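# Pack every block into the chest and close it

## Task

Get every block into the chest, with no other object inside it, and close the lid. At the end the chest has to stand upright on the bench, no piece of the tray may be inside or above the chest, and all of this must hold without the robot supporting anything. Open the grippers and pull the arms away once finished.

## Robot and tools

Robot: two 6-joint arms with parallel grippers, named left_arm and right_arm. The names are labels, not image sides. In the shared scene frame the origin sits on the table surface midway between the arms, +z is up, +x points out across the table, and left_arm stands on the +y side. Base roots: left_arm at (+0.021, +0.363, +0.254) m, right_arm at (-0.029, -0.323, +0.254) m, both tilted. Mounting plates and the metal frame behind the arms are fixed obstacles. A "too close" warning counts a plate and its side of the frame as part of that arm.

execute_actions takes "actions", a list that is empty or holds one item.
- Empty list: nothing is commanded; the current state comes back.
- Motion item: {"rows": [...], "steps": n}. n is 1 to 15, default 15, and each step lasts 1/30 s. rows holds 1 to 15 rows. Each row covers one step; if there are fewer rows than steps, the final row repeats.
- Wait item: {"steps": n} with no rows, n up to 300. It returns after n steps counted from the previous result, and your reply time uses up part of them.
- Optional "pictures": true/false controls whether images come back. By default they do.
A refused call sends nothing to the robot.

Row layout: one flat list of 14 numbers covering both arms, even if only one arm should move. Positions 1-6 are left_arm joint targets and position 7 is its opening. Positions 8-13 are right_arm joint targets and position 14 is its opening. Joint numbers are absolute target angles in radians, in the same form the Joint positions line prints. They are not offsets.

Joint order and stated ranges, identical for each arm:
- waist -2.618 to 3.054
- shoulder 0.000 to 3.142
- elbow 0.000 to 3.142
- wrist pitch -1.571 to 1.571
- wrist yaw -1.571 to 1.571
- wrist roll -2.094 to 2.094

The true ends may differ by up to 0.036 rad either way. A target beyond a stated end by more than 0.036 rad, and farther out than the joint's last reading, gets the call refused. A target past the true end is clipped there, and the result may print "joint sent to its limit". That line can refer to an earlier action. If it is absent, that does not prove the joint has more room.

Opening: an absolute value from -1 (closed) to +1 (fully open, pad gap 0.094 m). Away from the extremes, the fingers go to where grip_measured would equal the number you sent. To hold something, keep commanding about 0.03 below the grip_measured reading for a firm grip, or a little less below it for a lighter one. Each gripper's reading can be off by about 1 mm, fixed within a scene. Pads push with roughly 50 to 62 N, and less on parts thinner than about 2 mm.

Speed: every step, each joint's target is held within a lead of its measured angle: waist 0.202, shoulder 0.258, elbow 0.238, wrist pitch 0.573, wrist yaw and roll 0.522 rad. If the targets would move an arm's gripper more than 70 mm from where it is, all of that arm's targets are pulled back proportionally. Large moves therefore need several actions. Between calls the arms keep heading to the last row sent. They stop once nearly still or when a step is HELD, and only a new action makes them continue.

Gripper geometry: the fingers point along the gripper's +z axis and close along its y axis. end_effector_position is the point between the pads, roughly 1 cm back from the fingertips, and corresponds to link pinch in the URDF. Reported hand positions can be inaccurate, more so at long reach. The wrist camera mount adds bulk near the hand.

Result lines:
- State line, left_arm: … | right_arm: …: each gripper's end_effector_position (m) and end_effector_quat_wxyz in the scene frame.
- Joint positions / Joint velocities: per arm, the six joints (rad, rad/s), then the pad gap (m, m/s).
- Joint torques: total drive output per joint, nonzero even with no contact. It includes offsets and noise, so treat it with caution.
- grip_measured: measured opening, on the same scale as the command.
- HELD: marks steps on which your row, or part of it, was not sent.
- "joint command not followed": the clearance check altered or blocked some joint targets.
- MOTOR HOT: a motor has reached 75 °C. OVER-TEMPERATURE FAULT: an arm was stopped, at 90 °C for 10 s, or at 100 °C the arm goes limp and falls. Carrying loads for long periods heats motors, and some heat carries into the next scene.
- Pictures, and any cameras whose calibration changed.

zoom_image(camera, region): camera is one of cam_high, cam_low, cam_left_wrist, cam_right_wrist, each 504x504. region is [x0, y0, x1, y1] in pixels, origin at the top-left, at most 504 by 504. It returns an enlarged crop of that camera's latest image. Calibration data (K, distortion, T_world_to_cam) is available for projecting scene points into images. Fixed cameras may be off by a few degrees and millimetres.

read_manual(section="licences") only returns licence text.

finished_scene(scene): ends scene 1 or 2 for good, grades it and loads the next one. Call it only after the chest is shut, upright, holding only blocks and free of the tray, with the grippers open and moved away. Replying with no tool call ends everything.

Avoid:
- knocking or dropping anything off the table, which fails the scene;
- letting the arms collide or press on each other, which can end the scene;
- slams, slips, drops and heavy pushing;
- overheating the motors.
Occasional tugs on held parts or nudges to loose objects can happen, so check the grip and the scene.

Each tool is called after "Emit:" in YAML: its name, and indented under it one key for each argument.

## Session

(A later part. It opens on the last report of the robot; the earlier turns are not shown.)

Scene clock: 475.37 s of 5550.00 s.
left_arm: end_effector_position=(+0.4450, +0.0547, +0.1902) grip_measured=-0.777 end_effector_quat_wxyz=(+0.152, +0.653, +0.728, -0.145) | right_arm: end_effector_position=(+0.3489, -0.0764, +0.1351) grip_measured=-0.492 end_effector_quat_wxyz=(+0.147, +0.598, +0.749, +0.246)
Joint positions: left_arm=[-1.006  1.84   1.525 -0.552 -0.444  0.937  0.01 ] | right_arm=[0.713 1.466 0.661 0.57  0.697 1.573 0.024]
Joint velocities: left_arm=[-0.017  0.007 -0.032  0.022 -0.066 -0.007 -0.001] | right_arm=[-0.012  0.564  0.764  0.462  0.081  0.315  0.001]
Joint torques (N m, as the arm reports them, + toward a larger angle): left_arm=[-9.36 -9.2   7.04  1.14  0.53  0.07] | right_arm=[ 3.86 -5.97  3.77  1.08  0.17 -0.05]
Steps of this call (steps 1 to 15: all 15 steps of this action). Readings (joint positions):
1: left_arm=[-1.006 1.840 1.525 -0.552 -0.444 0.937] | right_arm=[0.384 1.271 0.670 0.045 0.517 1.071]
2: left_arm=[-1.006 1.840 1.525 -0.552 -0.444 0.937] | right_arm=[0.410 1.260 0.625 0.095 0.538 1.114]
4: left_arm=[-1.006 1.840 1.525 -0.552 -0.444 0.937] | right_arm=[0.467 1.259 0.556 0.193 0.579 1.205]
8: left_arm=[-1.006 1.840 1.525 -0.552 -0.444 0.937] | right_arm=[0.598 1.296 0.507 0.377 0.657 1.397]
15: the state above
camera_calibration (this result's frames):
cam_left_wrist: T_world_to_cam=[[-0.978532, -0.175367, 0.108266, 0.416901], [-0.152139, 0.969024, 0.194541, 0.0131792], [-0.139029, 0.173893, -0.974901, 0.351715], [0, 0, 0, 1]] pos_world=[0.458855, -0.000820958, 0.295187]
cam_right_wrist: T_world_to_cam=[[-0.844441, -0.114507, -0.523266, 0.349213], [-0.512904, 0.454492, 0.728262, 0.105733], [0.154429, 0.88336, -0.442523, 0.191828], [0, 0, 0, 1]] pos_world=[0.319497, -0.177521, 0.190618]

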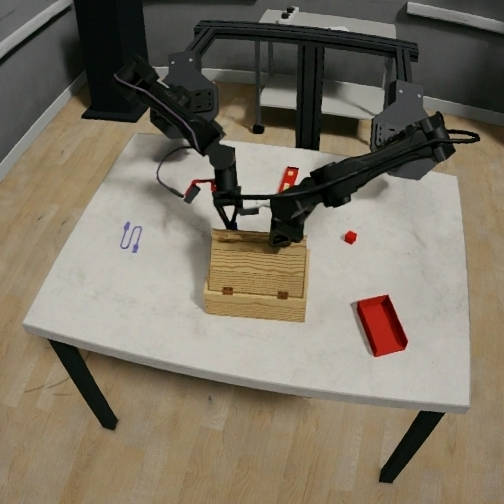

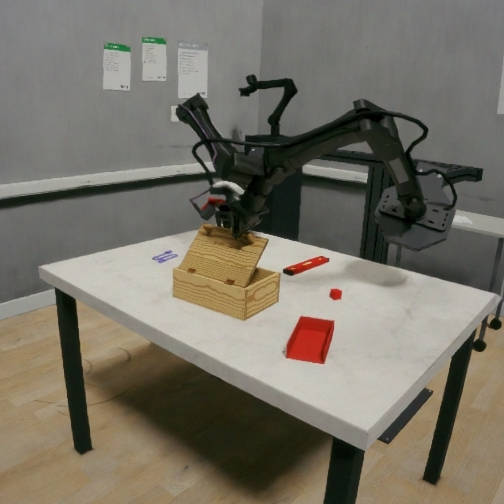

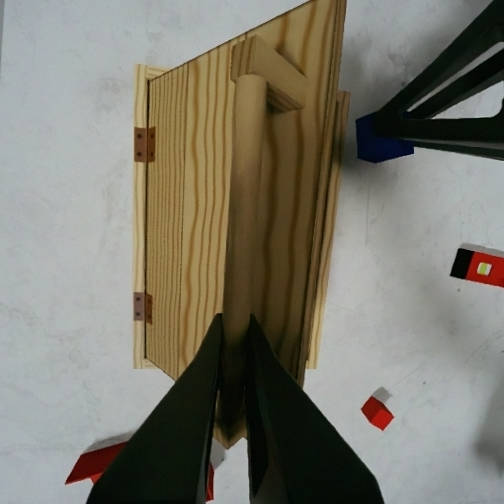

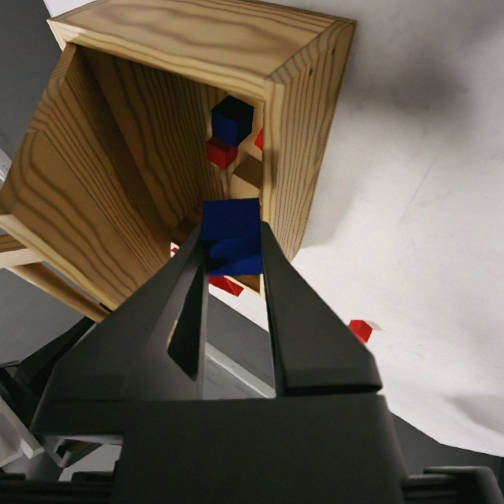

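Emit:
execute_actions:
  actions:
    - {"rows":[[-1.028,1.84,1.54,-0.52,-0.42,0.945,-0.79,0.7,1.51,0.735,0.62,0.7,1.62,-0.52],[-1.028,1.84,1.54,-0.52,-0.42,0.945,-0.79,0.685,1.53,0.76,0.61,0.69,1.62,-0.52],[-1.028,1.84,1.54,-0.52,-0.42,0.945,-0.79,0.67,1.55,0.785,0.61,0.68,1.62,-0.52],[-1.028,1.84,1.54,-0.52,-0.42,0.945,-0.79,0.655,1.57,0.805,0.61,0.67,1.62,-0.52],[-1.028,1.84,1.54,-0.52,-0.42,0.945,-0.79,0.64,1.593,0.822,0.61,0.66,1.62,-0.52],[-1.028,1.84,1.54,-0.52,-0.42,0.945,-0.79,0.625,1.615,0.837,0.62,0.645,1.62,-0.52],[-1.028,1.84,1.54,-0.52,-0.42,0.945,-0.79,0.61,1.64,0.853,0.63,0.63,1.62,-0.52],[-1.028,1.84,1.54,-0.52,-0.42,0.945,-0.79,0.594,1.665,0.87,0.64,0.615,1.62,-0.52],[-1.028,1.84,1.54,-0.52,-0.42,0.945,-0.79,0.58,1.686,0.885,0.65,0.6,1.62,-0.52],[-1.028,1.84,1.54,-0.52,-0.42,0.945,-0.79,0.568,1.705,0.897,0.658,0.59,1.62,-0.52],[-1.028,1.84,1.54,-0.52,-0.42,0.945,-0.79,0.558,1.722,0.908,0.664,0.59,1.62,-0.52],[-1.028,1.84,1.54,-0.52,-0.42,0.945,-0.79,0.55,1.735,0.918,0.668,0.59,1.62,-0.52]]}

Emit:
execute_actions:
  actions:
    - {"rows":[[-1.028,1.84,1.54,-0.52,-0.42,0.945,-0.79,0.55,1.735,0.918,0.668,0.59,1.62,-0.4],[-1.028,1.84,1.54,-0.52,-0.42,0.945,-0.79,0.55,1.735,0.918,0.668,0.59,1.62,-0.38],[-1.028,1.84,1.54,-0.52,-0.42,0.945,-0.79,0.55,1.735,0.918,0.668,0.59,1.62,-0.38],[-1.028,1.84,1.54,-0.52,-0.42,0.945,-0.79,0.56,1.72,0.89,0.65,0.6,1.6,-0.38],[-1.028,1.84,1.54,-0.52,-0.42,0.945,-0.79,0.575,1.7,0.87,0.64,0.62,1.6,-0.38],[-1.028,1.84,1.54,-0.52,-0.42,0.945,-0.79,0.59,1.675,0.85,0.63,0.64,1.6,-0.38],[-1.028,1.84,1.54,-0.52,-0.42,0.945,-0.79,0.605,1.65,0.83,0.62,0.655,1.6,-0.38],[-1.028,1.84,1.54,-0.52,-0.42,0.945,-0.79,0.62,1.625,0.81,0.615,0.67,1.6,-0.38],[-1.028,1.84,1.54,-0.52,-0.42,0.945,-0.79,0.64,1.6,0.79,0.61,0.685,1.6,-0.38],[-1.028,1.84,1.54,-0.52,-0.42,0.945,-0.79,0.66,1.575,0.77,0.61,0.7,1.6,-0.38],[-1.028,1.84,1.54,-0.52,-0.42,0.945,-0.79,0.68,1.55,0.745,0.62,0.72,1.6,-0.38],[-1.028,1.84,1.54,-0.52,-0.42,0.945,-0.79,0.7,1.53,0.72,0.63,0.74,1.6,-0.38],[-1.028,1.84,1.54,-0.52,-0.42,0.945,-0.79,0.725,1.51,0.69,0.65,0.76,1.6,-0.38],[-1.028,1.84,1.54,-0.52,-0.42,0.945,-0.79,0.75,1.5,0.65,0.67,0.78,1.6,-0.38],[-1.028,1.84,1.54,-0.52,-0.42,0.945,-0.79,0.775,1.5,0.61,0.69,0.79,1.6,-0.38]]}

Emit:
execute_actions:
  actions:
    - {"rows":[[-1.028,1.84,1.54,-0.52,-0.42,0.945,-0.79,0.8,1.51,0.58,0.71,0.8,1.6,-0.38],[-1.028,1.84,1.54,-0.52,-0.42,0.945,-0.79,0.825,1.53,0.55,0.73,0.8,1.6,-0.38],[-1.028,1.84,1.54,-0.52,-0.42,0.945,-0.79,0.85,1.56,0.53,0.745,0.8,1.55,-0.38],[-1.028,1.84,1.54,-0.52,-0.42,0.945,-0.79,0.875,1.59,0.52,0.76,0.79,1.5,-0.38],[-1.028,1.84,1.54,-0.52,-0.42,0.945,-0.79,0.9,1.62,0.53,0.76,0.78,1.4,-0.38],[-1.028,1.84,1.54,-0.52,-0.42,0.945,-0.79,0.92,1.66,0.55,0.76,0.77,1.3,-0.38],[-1.028,1.84,1.54,-0.52,-0.42,0.945,-0.79,0.94,1.7,0.57,0.76,0.76,1.2,-0.3],[-1.028,1.84,1.54,-0.52,-0.42,0.945,-0.79,0.96,1.74,0.6,0.76,0.75,1.08,-0.2],[-1.028,1.84,1.54,-0.52,-0.42,0.945,-0.79,0.98,1.78,0.63,0.76,0.73,0.96,-0.1],[-1.028,1.84,1.54,-0.52,-0.42,0.945,-0.79,0.995,1.82,0.66,0.76,0.71,0.84,0],[-1.028,1.84,1.54,-0.52,-0.42,0.945,-0.79,1.01,1.86,0.69,0.76,0.69,0.72,0.1],[-1.028,1.84,1.54,-0.52,-0.42,0.945,-0.79,1.02,1.9,0.72,0.76,0.67,0.6,0.2],[-1.028,1.84,1.54,-0.52,-0.42,0.945,-0.79,1.03,1.94,0.75,0.76,0.65,0.45,0.2],[-1.028,1.84,1.54,-0.52,-0.42,0.945,-0.79,1.04,1.97,0.78,0.76,0.63,0.3,0.2],[-1.028,1.84,1.54,-0.52,-0.42,0.945,-0.79,1.045,2.0,0.81,0.76,0.61,-0.635,0.2]]}

Scene clock: 524.13 s of 5550.00 s.
left_arm: end_effector_position=(+0.4450, +0.0546, +0.1903) grip_measured=-0.777 end_effector_quat_wxyz=(+0.152, +0.653, +0.728, -0.145) | right_arm: end_effector_position=(+0.4040, -0.0747, +0.0709) grip_measured=-0.492 end_effector_quat_wxyz=(+0.167, +0.642, +0.709, +0.238)
Joint positions: left_arm=[-1.006  1.84   1.525 -0.552 -0.443  0.937  0.01 ] | right_arm=[0.548 1.733 0.892 0.654 0.61  1.619 0.024]
Joint velocities: left_arm=[-0.012 -0.017 -0.012 -0.037  0.037 -0.066 -0.   ] | right_arm=[-0.032  0.027  0.061 -0.007 -0.081  0.139  0.   ]
Joint torques (N m, as the arm reports them, + toward a larger angle): left_arm=[-9.4  -9.19  7.07  1.14  0.47  0.05] | right_arm=[ 4.67 -7.27  4.9   1.26 -0.06 -0.03]
Steps of this call (steps 1 to 30: the robot went on to your last target; steps 31 to 100: nothing new was sent; then 44.93 s passed at rest; steps 101 to 115: all 15 steps of this action). Readings (joint positions):
101: left_arm=[-1.006 1.840 1.525 -0.552 -0.444 0.937] | right_arm=[0.711 1.487 0.697 0.626 0.705 1.619]
102: left_arm=[-1.006 1.840 1.525 -0.552 -0.444 0.937] | right_arm=[0.707 1.494 0.705 0.625 0.703 1.619]
104: left_arm=[-1.006 1.840 1.525 -0.552 -0.444 0.937] | right_arm=[0.686 1.527 0.742 0.623 0.695 1.619]
108: left_arm=[-1.006 1.840 1.525 -0.552 -0.444 0.937] | right_arm=[0.623 1.613 0.825 0.629 0.662 1.619]
115: the state above
camera_calibration (this result's frames):
cam_left_wrist: T_world_to_cam=[[-0.978579, -0.175024, 0.108393, 0.416853], [-0.151891, 0.969224, 0.193739, 0.0133417], [-0.138966, 0.173125, -0.975047, 0.351848], [0, 0, 0, 1]] pos_world=[0.458845, -0.000885638, 0.295299]
cam_right_wrist: T_world_to_cam=[[-0.846877, -0.00899868, -0.531712, 0.371725], [-0.458605, 0.518543, 0.721661, 0.163304], [0.269222, 0.855004, -0.443269, 0.105001], [0, 0, 0, 1]] pos_world=[0.361429, -0.171112, 0.126345]

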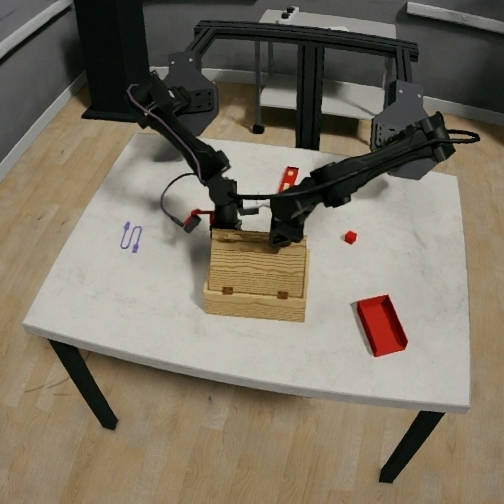

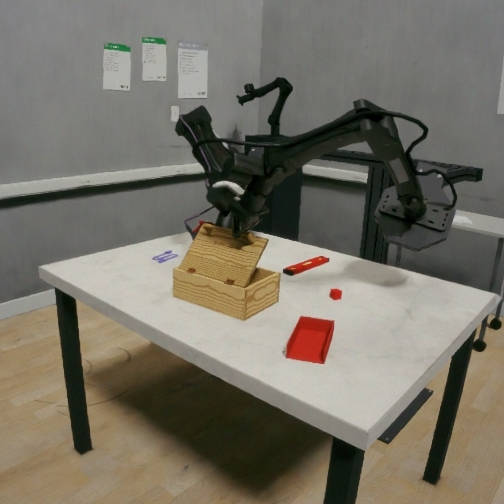

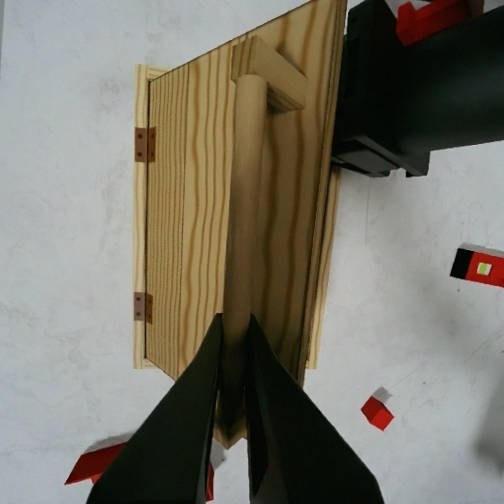

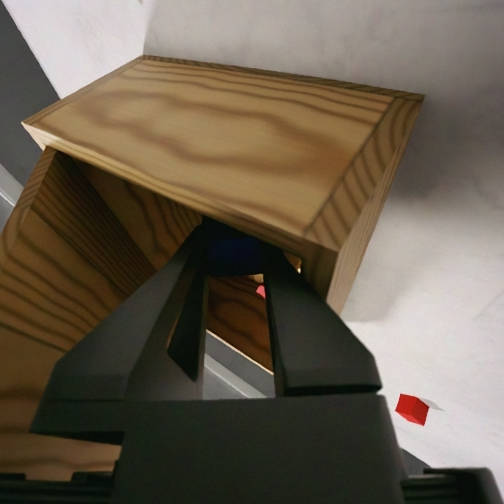

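Scene clock: 524.63 s of 5550.00 s.
left_arm: end_effector_position=(+0.4449, +0.0544, +0.1904) grip_measured=-0.777 end_effector_quat_wxyz=(+0.153, +0.653, +0.727, -0.146) | right_arm: end_effector_position=(+0.3633, -0.0653, +0.1371) grip_measured=-0.381 end_effector_quat_wxyz=(+0.156, +0.625, +0.715, +0.270)
Joint positions: left_arm=[-1.006  1.84   1.525 -0.552 -0.442  0.938  0.01 ] | right_arm=[0.719 1.521 0.697 0.662 0.712 1.612 0.029]
Joint velocities: left_arm=[-0.007 -0.012  0.007 -0.066  0.007 -0.037  0.001] | right_arm=[ 0.691 -0.501 -0.882  0.52   0.462 -0.022 -0.001]
Joint torques (N m, as the arm reports them, + toward a larger angle): left_arm=[-9.34 -9.18  7.04  1.13  0.5   0.06] | right_arm=[ 5.34 -5.09  1.28  0.7   0.01 -0.2 ]
Steps of this call (steps 1 to 15: all 15 steps of this action). Readings (joint positions):
1: left_arm=[-1.006 1.840 1.525 -0.552 -0.442 0.938] | right_arm=[0.548 1.734 0.892 0.657 0.607 1.619]
2: left_arm=[-1.006 1.840 1.525 -0.552 -0.442 0.938] | right_arm=[0.548 1.734 0.893 0.660 0.605 1.619]
4: left_arm=[-1.006 1.840 1.525 -0.552 -0.442 0.938] | right_arm=[0.548 1.734 0.895 0.661 0.602 1.618]
8: left_arm=[-1.006 1.840 1.525 -0.552 -0.442 0.938] | right_arm=[0.571 1.694 0.859 0.647 0.619 1.614]
15: the state above
camera_calibration (this result's frames):
cam_left_wrist: T_world_to_cam=[[-0.978648, -0.174316, 0.108915, 0.416609], [-0.151225, 0.969505, 0.19285, 0.0133272], [-0.13921, 0.172261, -0.975165, 0.352107], [0, 0, 0, 1]] pos_world=[0.458746, -0.000953514, 0.295418]
cam_right_wrist: T_world_to_cam=[[-0.828609, -0.0204773, -0.559453, 0.369024], [-0.505181, 0.457989, 0.731463, 0.103589], [0.241245, 0.888722, -0.389839, 0.14231], [0, 0, 0, 1]] pos_world=[0.323776, -0.16636, 0.186158]

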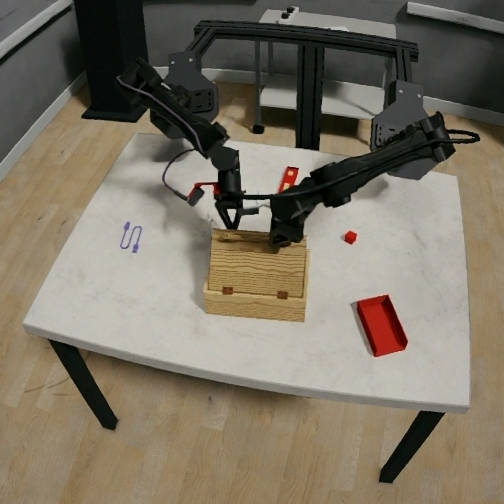

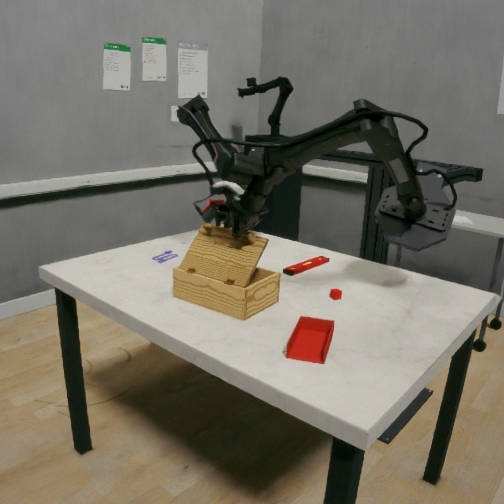

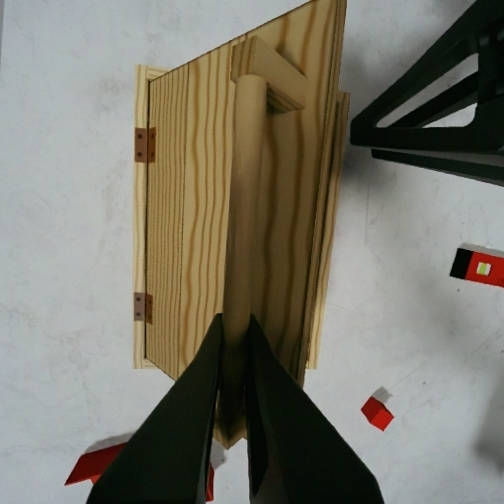

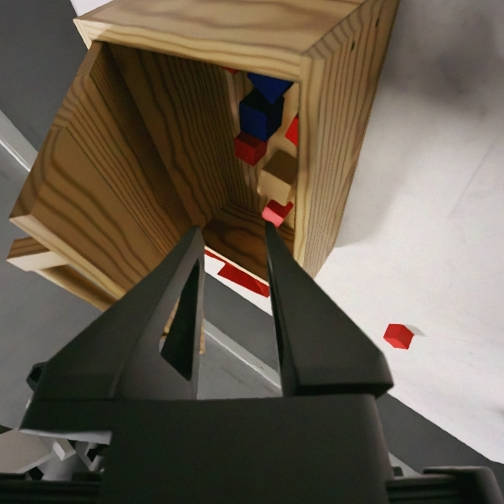

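Scene clock: 525.13 s of 5550.00 s.
left_arm: end_effector_position=(+0.4449, +0.0544, +0.1904) grip_measured=-0.777 end_effector_quat_wxyz=(+0.153, +0.653, +0.727, -0.146) | right_arm: end_effector_position=(+0.1985, +0.0524, +0.1027) grip_measured=+0.198 end_effector_quat_wxyz=(+0.136, +0.090, +0.958, +0.235)
Joint positions: left_arm=[-1.006  1.84   1.525 -0.552 -0.442  0.938  0.01 ] | right_arm=[1.012 1.946 0.738 0.739 0.682 0.73  0.056]
Joint velocities: left_arm=[ 0.012 -0.007 -0.002 -0.066  0.007  0.022 -0.001] | right_arm=[ 0.247  0.93   0.921  0.037 -0.52  -2.791 -0.   ]
Joint torques (N m, as the arm reports them, + toward a larger angle): left_arm=[-9.32 -9.2   6.99  1.14  0.5   0.06] | right_arm=[ 8.21 -5.74  3.74  1.18 -0.14 -0.05]
Steps of this call (steps 1 to 15: all 15 steps of this action). Readings (joint positions):
1: left_arm=[-1.006 1.840 1.525 -0.552 -0.442 0.938] | right_arm=[0.744 1.510 0.665 0.679 0.727 1.612]
2: left_arm=[-1.006 1.840 1.525 -0.552 -0.442 0.938] | right_arm=[0.769 1.508 0.634 0.696 0.740 1.611]
4: left_arm=[-1.006 1.840 1.525 -0.552 -0.442 0.938] | right_arm=[0.817 1.529 0.576 0.722 0.756 1.586]
8: left_arm=[-1.006 1.840 1.525 -0.552 -0.442 0.938] | right_arm=[0.908 1.668 0.554 0.735 0.760 1.385]
15: the state above
camera_calibration (this result's frames):
cam_left_wrist: T_world_to_cam=[[-0.978648, -0.174316, 0.108915, 0.416609], [-0.151225, 0.969505, 0.19285, 0.0133272], [-0.13921, 0.172261, -0.975165, 0.352107], [0, 0, 0, 1]] pos_world=[0.458746, -0.000953514, 0.295418]
cam_right_wrist: T_world_to_cam=[[-0.16635, -0.867271, -0.469222, 0.119242], [-0.817442, -0.144836, 0.557505, 0.103018], [-0.551468, 0.476302, -0.68485, 0.273343], [0, 0, 0, 1]] pos_world=[0.254787, -0.0118584, 0.185717]

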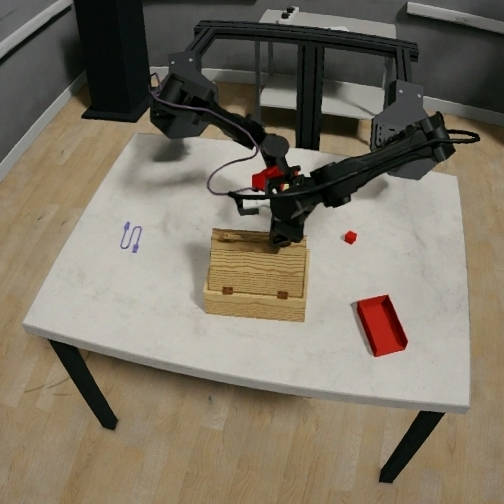

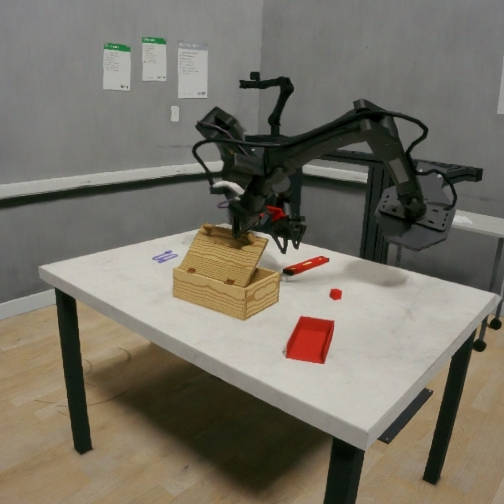

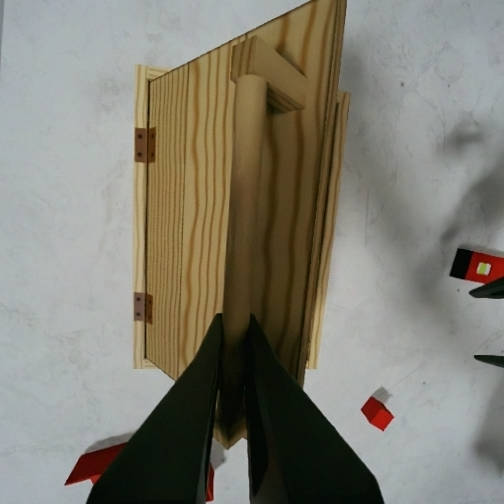

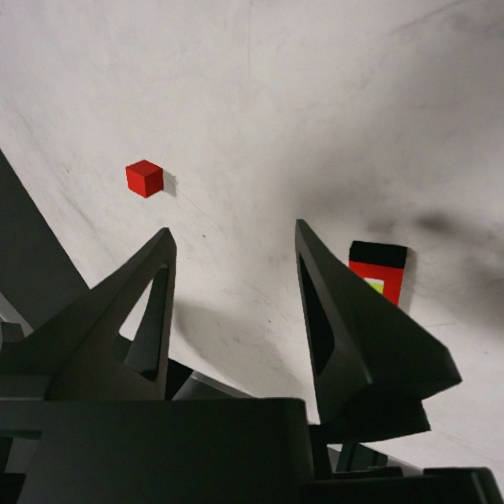

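Emit:
execute_actions:
  actions:
    - {"rows":[[-1.028,1.84,1.54,-0.52,-0.42,0.945,-0.79,1.05,2.03,0.85,0.76,0.59,-0.635,0.2],[-1.028,1.84,1.54,-0.52,-0.42,0.945,-0.79,1.05,2.06,0.89,0.76,0.57,-0.635,0.2],[-1.028,1.84,1.54,-0.52,-0.42,0.945,-0.79,1.055,2.1,0.93,0.76,0.55,-0.635,0.2],[-1.028,1.84,1.54,-0.52,-0.42,0.945,-0.79,1.055,2.13,0.97,0.76,0.53,-0.635,0.2],[-1.028,1.84,1.54,-0.52,-0.42,0.945,-0.79,1.06,2.17,1.01,0.76,0.51,-0.635,0.2],[-1.028,1.84,1.54,-0.52,-0.42,0.945,-0.79,1.06,2.2,1.05,0.76,0.505,-0.635,0.2],[-1.028,1.84,1.54,-0.52,-0.42,0.945,-0.79,1.065,2.23,1.09,0.76,0.505,-0.635,0.2],[-1.028,1.84,1.54,-0.52,-0.42,0.945,-0.79,1.065,2.255,1.125,0.76,0.505,-0.635,0.2],[-1.028,1.84,1.54,-0.52,-0.42,0.945,-0.79,1.065,2.278,1.153,0.76,0.505,-0.635,0.2]]}

Scene clock: 538.83 s of 5550.00 s.
left_arm: end_effector_position=(+0.4449, +0.0544, +0.1904) grip_measured=-0.777 end_effector_quat_wxyz=(+0.153, +0.653, +0.727, -0.146) | right_arm: end_effector_position=(+0.1805, +0.1688, +0.0814) grip_measured=+0.199 end_effector_quat_wxyz=(+0.285, -0.524, +0.781, +0.185)
Joint positions: left_arm=[-1.006  1.84   1.525 -0.552 -0.442  0.938  0.01 ] | right_arm=[ 1.04   2.279  1.13   0.75   0.529 -0.629  0.056]
Joint velocities: left_arm=[ 0.002  0.012 -0.012 -0.022  0.022 -0.007 -0.001] | right_arm=[ 0.012 -0.002  0.002 -0.007 -0.022  0.022  0.001]
Joint torques (N m, as the arm reports them, + toward a larger angle): left_arm=[-9.35 -9.17  7.05  1.12  0.51  0.08] | right_arm=[11.22 -6.92  4.63  1.16 -0.47 -0.07]
Steps of this call (steps 1 to 45: the robot went on to your last target; steps 46 to 110: nothing new was sent; then 9.53 s passed at rest; steps 111 to 125: all 15 steps of this action). Readings (joint positions):
111: left_arm=[-1.006 1.840 1.525 -0.552 -0.442 0.938] | right_arm=[1.028 2.003 0.794 0.745 0.625 -0.629]
112: left_arm=[-1.006 1.840 1.525 -0.552 -0.442 0.938] | right_arm=[1.028 2.014 0.811 0.745 0.621 -0.629]
114: left_arm=[-1.006 1.840 1.525 -0.552 -0.442 0.938] | right_arm=[1.028 2.064 0.878 0.746 0.603 -0.629]
118: left_arm=[-1.006 1.840 1.525 -0.552 -0.442 0.938] | right_arm=[1.033 2.199 1.048 0.750 0.558 -0.629]
125: the state above
camera_calibration (this result's frames):
cam_left_wrist: T_world_to_cam=[[-0.978648, -0.174316, 0.108915, 0.416609], [-0.151225, 0.969505, 0.19285, 0.0133272], [-0.13921, 0.172261, -0.975165, 0.352107], [0, 0, 0, 1]] pos_world=[0.458746, -0.000953514, 0.295418]
cam_right_wrist: T_world_to_cam=[[0.901362, -0.43294, -0.0104692, -0.0961527], [-0.421452, -0.882493, 0.208767, 0.198525], [-0.0996225, -0.183762, -0.977909, 0.247061], [0, 0, 0, 1]] pos_world=[0.19495, 0.178969, 0.199151]

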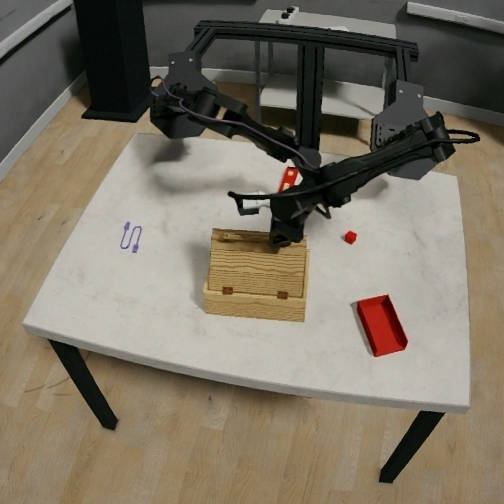

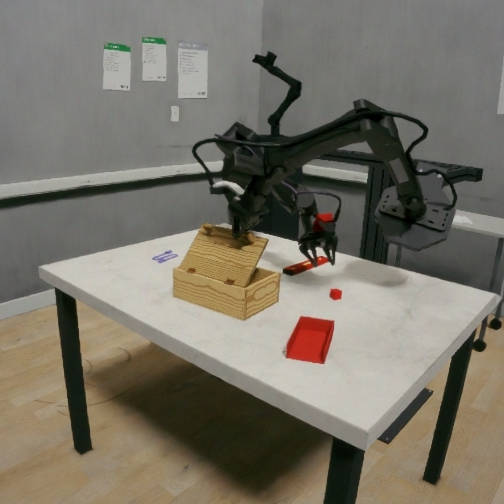

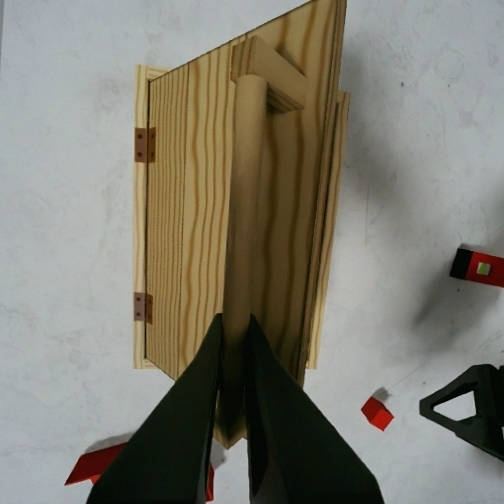

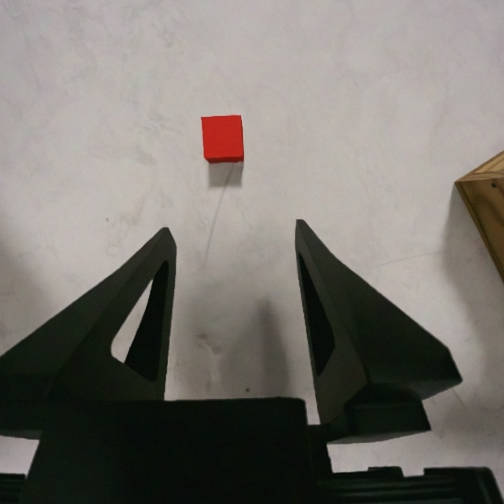

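Emit:
execute_actions:
  actions:
    - {"rows":[[-1.028,1.84,1.54,-0.52,-0.42,0.945,-0.79,1.05,2.305,1.19,0.735,0.495,-0.64,0.2],[-1.028,1.84,1.54,-0.52,-0.42,0.945,-0.79,1.042,2.33,1.23,0.72,0.485,-0.645,0.2],[-1.028,1.84,1.54,-0.52,-0.42,0.945,-0.79,1.034,2.36,1.27,0.705,0.475,-0.65,0.2],[-1.028,1.84,1.54,-0.52,-0.42,0.945,-0.79,1.026,2.385,1.31,0.69,0.465,-0.655,0.2],[-1.028,1.84,1.54,-0.52,-0.42,0.945,-0.79,1.018,2.415,1.35,0.675,0.455,-0.66,0.2],[-1.028,1.84,1.54,-0.52,-0.42,0.945,-0.79,1.01,2.44,1.39,0.665,0.445,-0.665,0.2],[-1.028,1.84,1.54,-0.52,-0.42,0.945,-0.79,1.002,2.47,1.43,0.655,0.435,-0.67,0.2],[-1.028,1.84,1.54,-0.52,-0.42,0.945,-0.79,0.994,2.495,1.47,0.645,0.43,-0.67,0.2],[-1.028,1.84,1.54,-0.52,-0.42,0.945,-0.79,0.986,2.52,1.505,0.64,0.428,-0.67,0.2],[-1.028,1.84,1.54,-0.52,-0.42,0.945,-0.79,0.98,2.542,1.537,0.64,0.428,-0.67,0.2]]}
  pictures: false

Emit:
execute_actions:
  actions:
    - {"steps":6}

Scene clock: 552.03 s of 5550.00 s.
left_arm: end_effector_position=(+0.4449, +0.0544, +0.1904) grip_measured=-0.777 end_effector_quat_wxyz=(+0.153, +0.653, +0.727, -0.146) | right_arm: end_effector_position=(+0.1988, +0.2205, +0.0182) grip_measured=+0.199 end_effector_quat_wxyz=(+0.287, -0.521, +0.783, +0.184)
Joint positions: left_arm=[-1.006  1.84   1.525 -0.552 -0.442  0.938  0.01 ] | right_arm=[ 0.96   2.543  1.511  0.654  0.457 -0.66   0.056]
Joint velocities: left_arm=[ 0.002  0.007 -0.007  0.022  0.007  0.007 -0.   ] | right_arm=[-0.032  0.046 -0.007 -0.125 -0.022 -0.022 -0.001]
Joint torques (N m, as the arm reports them, + toward a larger angle): left_arm=[-9.37 -9.16  7.02  1.13  0.51  0.07] | right_arm=[12.37 -8.14  5.17  1.19 -0.54 -0.04]
Steps of this call (steps 1 to 15: the robot went on to your last target; steps 16 to 90: nothing new was sent; then 9.70 s passed at rest; steps 91 to 105: all 15 steps of this action). Readings (joint positions):
91: left_arm=[-1.006 1.840 1.525 -0.552 -0.442 0.938] | right_arm=[1.040 2.282 1.135 0.748 0.525 -0.629]
92: left_arm=[-1.006 1.840 1.525 -0.552 -0.442 0.938] | right_arm=[1.039 2.292 1.153 0.742 0.523 -0.631]
94: left_arm=[-1.006 1.840 1.525 -0.552 -0.442 0.938] | right_arm=[1.035 2.333 1.221 0.729 0.512 -0.636]
98: left_arm=[-1.006 1.840 1.525 -0.552 -0.442 0.938] | right_arm=[1.008 2.441 1.389 0.697 0.479 -0.650]
105: the state above

Scene clock: 552.23 s of 5550.00 s.
left_arm: end_effector_position=(+0.4449, +0.0544, +0.1904) grip_measured=-0.777 end_effector_quat_wxyz=(+0.153, +0.653, +0.727, -0.146) | right_arm: end_effector_position=(+0.1960, +0.2201, +0.0165) grip_measured=+0.199 end_effector_quat_wxyz=(+0.283, -0.525, +0.781, +0.186)
Joint positions: left_arm=[-1.006  1.84   1.525 -0.552 -0.442  0.938  0.01 ] | right_arm=[ 0.959  2.545  1.511  0.645  0.451 -0.662  0.056]
Joint velocities: left_arm=[ 0.007 -0.017 -0.012  0.051 -0.007 -0.051 -0.001] | right_arm=[-0.007 -0.007  0.012 -0.037 -0.022  0.007  0.001]
Joint torques (N m, as the arm reports them, + toward a larger angle): left_arm=[-9.3  -9.16  7.04  1.14  0.51  0.08] | right_arm=[12.05 -8.    5.25  1.04 -0.48 -0.1 ]
Steps of this call (steps 1 to 6: the robot went on to your last target). Readings (joint positions):
1: left_arm=[-1.006 1.840 1.525 -0.552 -0.442 0.938] | right_arm=[0.959 2.544 1.511 0.650 0.456 -0.660]
2: left_arm=[-1.006 1.840 1.525 -0.552 -0.442 0.938] | right_arm=[0.959 2.545 1.511 0.647 0.455 -0.661]
4: left_arm=[-1.006 1.840 1.525 -0.552 -0.442 0.938] | right_arm=[0.959 2.545 1.511 0.645 0.452 -0.662]
6: the state above
camera_calibration (this result's frames):
cam_left_wrist: T_world_to_cam=[[-0.978648, -0.174316, 0.108915, 0.416609], [-0.151225, 0.969505, 0.19285, 0.0133272], [-0.13921, 0.172261, -0.975165, 0.352107], [0, 0, 0, 1]] pos_world=[0.458746, -0.000953514, 0.295418]
cam_right_wrist: T_world_to_cam=[[0.902688, -0.430073, -0.0138448, -0.0894036], [-0.417832, -0.883775, 0.210617, 0.263379], [-0.102816, -0.184336, -0.977471, 0.195303], [0, 0, 0, 1]] pos_world=[0.210832, 0.230319, 0.134193]

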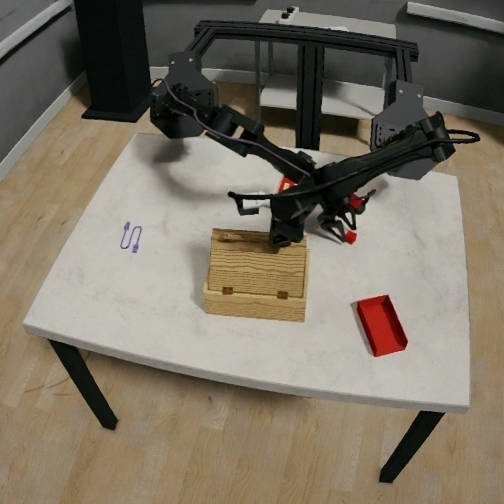

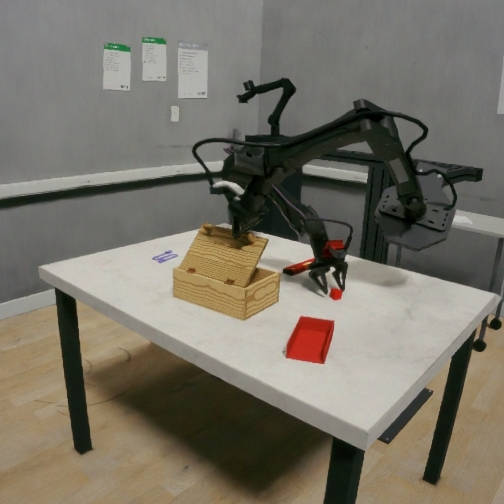

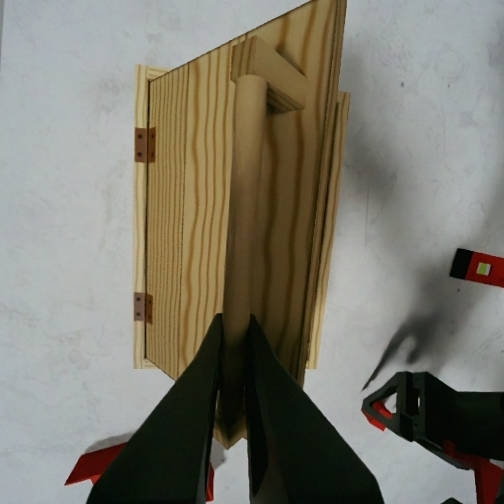

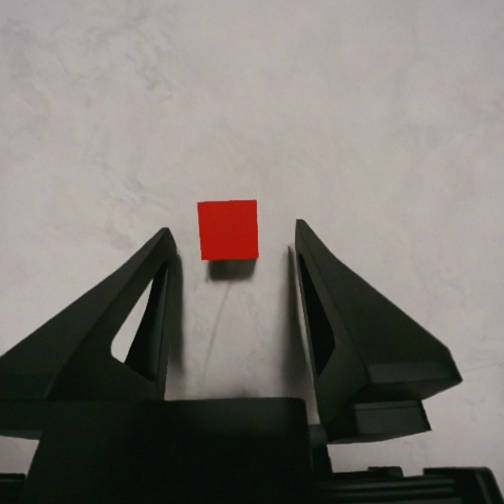

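Emit:
execute_actions:
  actions:
    - {"rows":[[-1.028,1.84,1.54,-0.52,-0.42,0.945,-0.79,0.98,2.555,1.553,0.635,0.42,-0.68,0.15],[-1.028,1.84,1.54,-0.52,-0.42,0.945,-0.79,0.98,2.567,1.57,0.63,0.415,-0.68,0.1],[-1.028,1.84,1.54,-0.52,-0.42,0.945,-0.79,0.98,2.567,1.57,0.63,0.415,-0.68,0.05],[-1.028,1.84,1.54,-0.52,-0.42,0.945,-0.79,0.98,2.567,1.57,0.63,0.415,-0.68,0],[-1.028,1.84,1.54,-0.52,-0.42,0.945,-0.79,0.98,2.567,1.57,0.63,0.415,-0.68,-0.07],[-1.028,1.84,1.54,-0.52,-0.42,0.945,-0.79,0.98,2.567,1.57,0.63,0.415,-0.68,-0.14],[-1.028,1.84,1.54,-0.52,-0.42,0.945,-0.79,0.98,2.567,1.57,0.63,0.415,-0.68,-0.21],[-1.028,1.84,1.54,-0.52,-0.42,0.945,-0.79,0.98,2.567,1.57,0.63,0.415,-0.68,-0.28],[-1.028,1.84,1.54,-0.52,-0.42,0.945,-0.79,0.98,2.567,1.57,0.63,0.415,-0.68,-0.35],[-1.028,1.84,1.54,-0.52,-0.42,0.945,-0.79,0.98,2.567,1.57,0.63,0.415,-0.68,-0.42],[-1.028,1.84,1.54,-0.52,-0.42,0.945,-0.79,0.98,2.567,1.57,0.63,0.415,-0.68,-0.47],[-1.028,1.84,1.54,-0.52,-0.42,0.945,-0.79,0.98,2.567,1.57,0.63,0.415,-0.68,-0.52]]}

Emit:
execute_actions:
  actions:
    - {"rows":[[-1.028,1.84,1.54,-0.52,-0.42,0.945,-0.79,1.0,2.54,1.54,0.64,0.43,-0.68,-0.52],[-1.028,1.84,1.54,-0.52,-0.42,0.945,-0.79,1.02,2.51,1.5,0.66,0.44,-0.68,-0.52],[-1.028,1.84,1.54,-0.52,-0.42,0.945,-0.79,1.03,2.475,1.45,0.68,0.45,-0.66,-0.52],[-1.028,1.84,1.54,-0.52,-0.42,0.945,-0.79,1.04,2.44,1.4,0.7,0.46,-0.6,-0.52],[-1.028,1.84,1.54,-0.52,-0.42,0.945,-0.79,1.05,2.4,1.34,0.72,0.475,-0.52,-0.52],[-1.028,1.84,1.54,-0.52,-0.42,0.945,-0.79,1.055,2.36,1.28,0.735,0.49,-0.44,-0.52],[-1.028,1.84,1.54,-0.52,-0.42,0.945,-0.79,1.06,2.32,1.22,0.75,0.505,-0.36,-0.52],[-1.028,1.84,1.54,-0.52,-0.42,0.945,-0.79,1.065,2.28,1.16,0.76,0.52,-0.27,-0.52],[-1.028,1.84,1.54,-0.52,-0.42,0.945,-0.79,1.065,2.24,1.1,0.76,0.535,-0.18,-0.52],[-1.028,1.84,1.54,-0.52,-0.42,0.945,-0.79,1.065,2.2,1.04,0.76,0.55,-0.09,-0.52],[-1.028,1.84,1.54,-0.52,-0.42,0.945,-0.79,1.06,2.16,0.99,0.76,0.565,0,-0.52],[-1.028,1.84,1.54,-0.52,-0.42,0.945,-0.79,1.055,2.12,0.94,0.76,0.58,0.1,-0.52],[-1.028,1.84,1.54,-0.52,-0.42,0.945,-0.79,1.05,2.08,0.89,0.76,0.6,0.2,-0.52],[-1.028,1.84,1.54,-0.52,-0.42,0.945,-0.79,1.045,2.04,0.84,0.76,0.62,0.3,-0.52],[-1.028,1.84,1.54,-0.52,-0.42,0.945,-0.79,1.04,2.0,0.8,0.76,0.64,0.4,-0.52]]}
  pictures: false

Emit:
execute_actions:
  actions:
    - {"rows":[[-1.028,1.84,1.54,-0.52,-0.42,0.945,-0.79,1.03,1.96,0.76,0.76,0.66,0.5,-0.52],[-1.028,1.84,1.54,-0.52,-0.42,0.945,-0.79,1.02,1.92,0.72,0.76,0.68,0.6,-0.52],[-1.028,1.84,1.54,-0.52,-0.42,0.945,-0.79,1.01,1.88,0.685,0.76,0.7,0.7,-0.52],[-1.028,1.84,1.54,-0.52,-0.42,0.945,-0.79,1.0,1.84,0.65,0.77,0.72,0.8,-0.52],[-1.028,1.84,1.54,-0.52,-0.42,0.945,-0.79,0.99,1.8,0.62,0.77,0.74,0.9,-0.52],[-1.028,1.84,1.54,-0.52,-0.42,0.945,-0.79,0.975,1.76,0.59,0.78,0.76,1.0,-0.52],[-1.028,1.84,1.54,-0.52,-0.42,0.945,-0.79,0.96,1.72,0.56,0.78,0.78,1.1,-0.52],[-1.028,1.84,1.54,-0.52,-0.42,0.945,-0.79,0.945,1.68,0.54,0.79,0.79,1.2,-0.52],[-1.028,1.84,1.54,-0.52,-0.42,0.945,-0.79,0.93,1.64,0.52,0.79,0.8,1.3,-0.52],[-1.028,1.84,1.54,-0.52,-0.42,0.945,-0.79,0.91,1.6,0.5,0.8,0.81,1.4,-0.52],[-1.028,1.84,1.54,-0.52,-0.42,0.945,-0.79,0.89,1.57,0.49,0.8,0.82,1.5,-0.52],[-1.028,1.84,1.54,-0.52,-0.42,0.945,-0.79,0.87,1.54,0.48,0.8,0.83,1.6,-0.52],[-1.028,1.84,1.54,-0.52,-0.42,0.945,-0.79,0.85,1.51,0.475,0.8,0.84,1.64,-0.52],[-1.028,1.84,1.54,-0.52,-0.42,0.945,-0.79,0.835,1.485,0.47,0.8,0.84,1.64,-0.52],[-1.028,1.84,1.54,-0.52,-0.42,0.945,-0.79,0.825,1.47,0.47,0.8,0.84,1.64,-0.52]]}

Scene clock: 585.43 s of 5550.00 s.
left_arm: end_effector_position=(+0.4449, +0.0544, +0.1904) grip_measured=-0.777 end_effector_quat_wxyz=(+0.153, +0.653, +0.727, -0.146) | right_arm: end_effector_position=(+0.1981, +0.2279, +0.0172) grip_measured=-0.500 end_effector_quat_wxyz=(+0.289, -0.527, +0.776, +0.192)
Joint positions: left_arm=[-1.006  1.84   1.525 -0.552 -0.442  0.938  0.01 ] | right_arm=[ 0.959  2.559  1.545  0.637  0.437 -0.673  0.024]
Joint velocities: left_arm=[-0.007  0.002 -0.012  0.066 -0.051  0.022  0.   ] | right_arm=[ 0.012  0.007  0.022 -0.037  0.022  0.007  0.   ]
Joint torques (N m, as the arm reports them, + toward a larger angle): left_arm=[-9.36 -9.2   7.01  1.14  0.5   0.07] | right_arm=[12.29 -7.48  5.15  1.09 -0.45 -0.09]
Steps of this call (steps 1 to 15: the robot went on to your last target; steps 16 to 90: nothing new was sent; then 29.70 s passed at rest; steps 91 to 105: all 15 steps of this action). Readings (joint positions):
91: left_arm=[-1.006 1.840 1.525 -0.552 -0.442 0.938] | right_arm=[0.959 2.545 1.513 0.643 0.448 -0.665]
92: left_arm=[-1.006 1.840 1.525 -0.552 -0.442 0.938] | right_arm=[0.959 2.549 1.521 0.640 0.446 -0.666]
94: left_arm=[-1.006 1.840 1.525 -0.552 -0.442 0.938] | right_arm=[0.959 2.557 1.539 0.640 0.442 -0.668]
98: left_arm=[-1.006 1.840 1.525 -0.552 -0.442 0.938] | right_arm=[0.959 2.559 1.545 0.639 0.438 -0.671]
105: the state above
camera_calibration (this result's frames):
cam_left_wrist: T_world_to_cam=[[-0.978648, -0.174316, 0.108915, 0.416609], [-0.151225, 0.969505, 0.19285, 0.0133272], [-0.13921, 0.172261, -0.975165, 0.352107], [0, 0, 0, 1]] pos_world=[0.458746, -0.000953514, 0.295418]
cam_right_wrist: T_world_to_cam=[[0.906404, -0.422146, -0.0150162, -0.0905258], [-0.411454, -0.890376, 0.19477, 0.271515], [-0.0955913, -0.170361, -0.980734, 0.193069], [0, 0, 0, 1]] pos_world=[0.212225, 0.236427, 0.135107]

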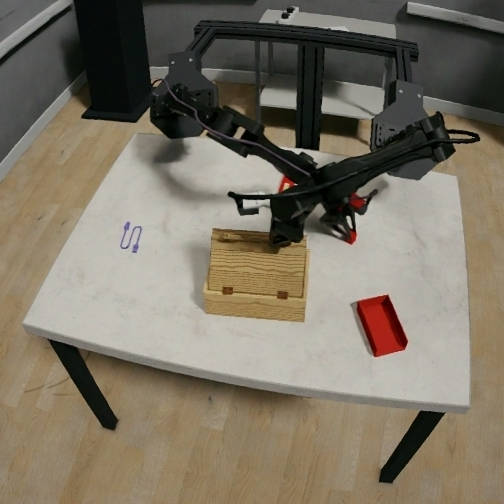

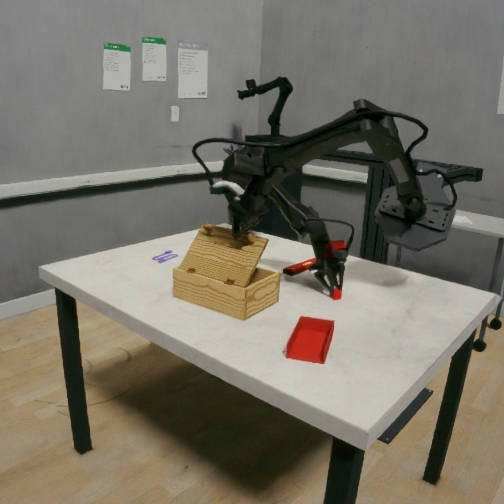

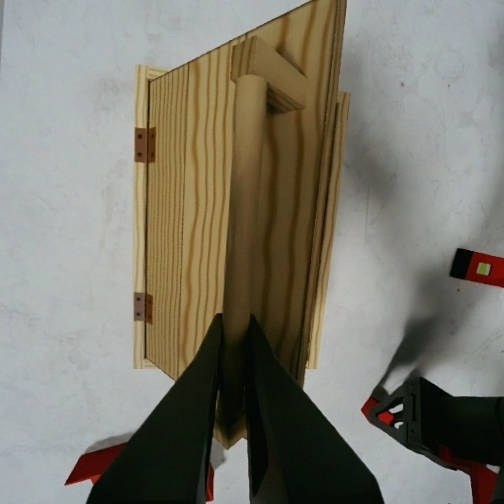

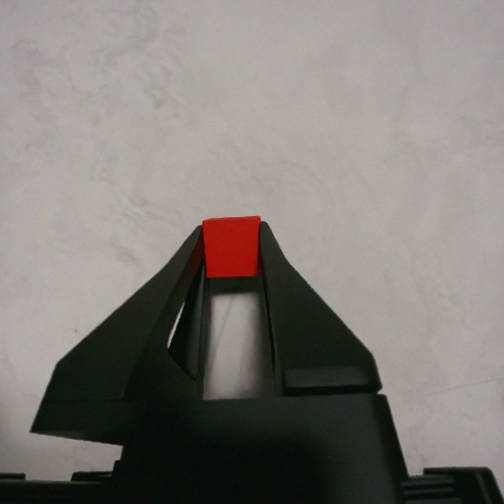

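Scene clock: 585.93 s of 5550.00 s.
left_arm: end_effector_position=(+0.4449, +0.0544, +0.1904) grip_measured=-0.777 end_effector_quat_wxyz=(+0.153, +0.653, +0.727, -0.146) | right_arm: end_effector_position=(+0.1781, +0.1119, +0.1025) grip_measured=-0.500 end_effector_quat_wxyz=(+0.197, -0.262, +0.913, +0.243)
Joint positions: left_arm=[-1.006  1.84   1.525 -0.552 -0.442  0.938  0.01 ] | right_arm=[1.046 2.081 0.888 0.735 0.564 0.027 0.024]
Joint velocities: left_arm=[ 0.012 -0.002 -0.002 -0.051 -0.022 -0.007  0.   ] | right_arm=[-0.115 -1.136 -1.365  0.095  0.447  2.542  0.001]
Joint torques (N m, as the arm reports them, + toward a larger angle): left_arm=[-9.38 -9.17  7.03  1.13  0.51  0.07] | right_arm=[ 7.64 -6.69  2.36  1.19 -0.19 -0.03]
Steps of this call (steps 1 to 15: all 15 steps of this action). Readings (joint positions):
1: left_arm=[-1.006 1.840 1.525 -0.552 -0.442 0.938] | right_arm=[0.960 2.559 1.545 0.637 0.437 -0.673]
2: left_arm=[-1.006 1.840 1.525 -0.552 -0.442 0.938] | right_arm=[0.962 2.556 1.539 0.638 0.438 -0.673]
4: left_arm=[-1.006 1.840 1.525 -0.552 -0.442 0.938] | right_arm=[0.975 2.522 1.483 0.648 0.445 -0.660]
8: left_arm=[-1.006 1.840 1.525 -0.552 -0.442 0.938] | right_arm=[1.026 2.376 1.266 0.687 0.475 -0.504]
15: the state above

Scene clock: 586.43 s of 5550.00 s.
left_arm: end_effector_position=(+0.4449, +0.0544, +0.1904) grip_measured=-0.777 end_effector_quat_wxyz=(+0.153, +0.653, +0.727, -0.146) | right_arm: end_effector_position=(+0.2902, -0.0682, +0.1384) grip_measured=-0.500 end_effector_quat_wxyz=(+0.165, +0.517, +0.803, +0.244)
Joint positions: left_arm=[-1.006  1.84   1.525 -0.552 -0.442  0.938  0.01 ] | right_arm=[0.845 1.519 0.492 0.782 0.797 1.408 0.024]
Joint velocities: left_arm=[ 0.007 -0.017 -0.012 -0.022 -0.066  0.007  0.   ] | right_arm=[-0.442 -0.711 -0.09   0.022  0.256  1.575  0.001]
Joint torques (N m, as the arm reports them, + toward a larger angle): left_arm=[-9.32 -9.23  7.03  1.13  0.51  0.06] | right_arm=[ 4.52 -4.65  1.74  1.11 -0.03 -0.04]
Steps of this call (steps 1 to 15: all 15 steps of this action). Readings (joint positions):
1: left_arm=[-1.006 1.840 1.525 -0.552 -0.442 0.938] | right_arm=[1.040 2.041 0.843 0.736 0.581 0.118]
2: left_arm=[-1.006 1.840 1.525 -0.552 -0.442 0.938] | right_arm=[1.034 2.002 0.800 0.737 0.598 0.211]
4: left_arm=[-1.006 1.840 1.525 -0.552 -0.442 0.938] | right_arm=[1.015 1.924 0.721 0.739 0.634 0.401]
8: left_arm=[-1.006 1.840 1.525 -0.552 -0.442 0.938] | right_arm=[0.967 1.765 0.593 0.751 0.707 0.790]
15: the state above
camera_calibration (this result's frames):
cam_left_wrist: T_world_to_cam=[[-0.978648, -0.174316, 0.108915, 0.416609], [-0.151225, 0.969505, 0.19285, 0.0133272], [-0.13921, 0.172261, -0.975165, 0.352107], [0, 0, 0, 1]] pos_world=[0.458746, -0.000953514, 0.295418]
cam_right_wrist: T_world_to_cam=[[-0.781781, -0.298257, -0.547596, 0.274945], [-0.623134, 0.405868, 0.668561, 0.106459], [0.0228486, 0.863894, -0.503154, 0.240369], [0, 0, 0, 1]] pos_world=[0.275793, -0.168857, 0.200327]

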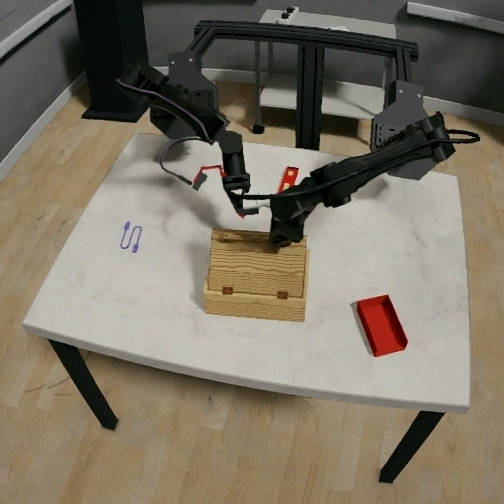

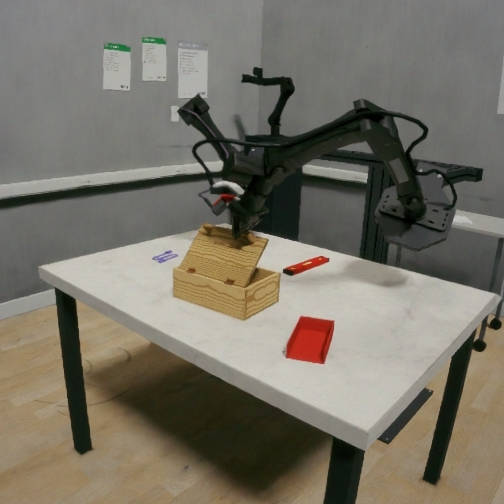

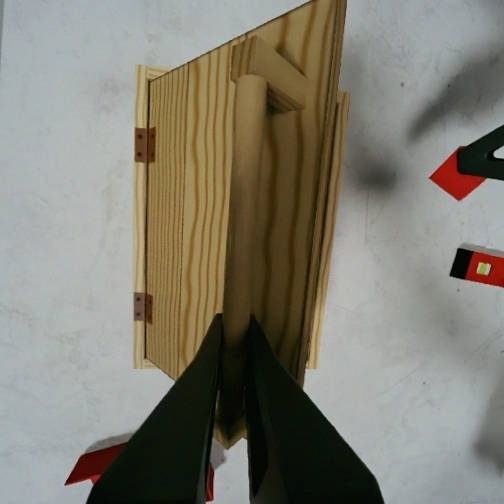

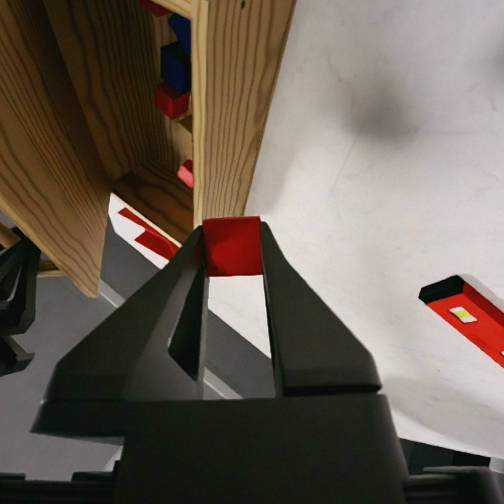

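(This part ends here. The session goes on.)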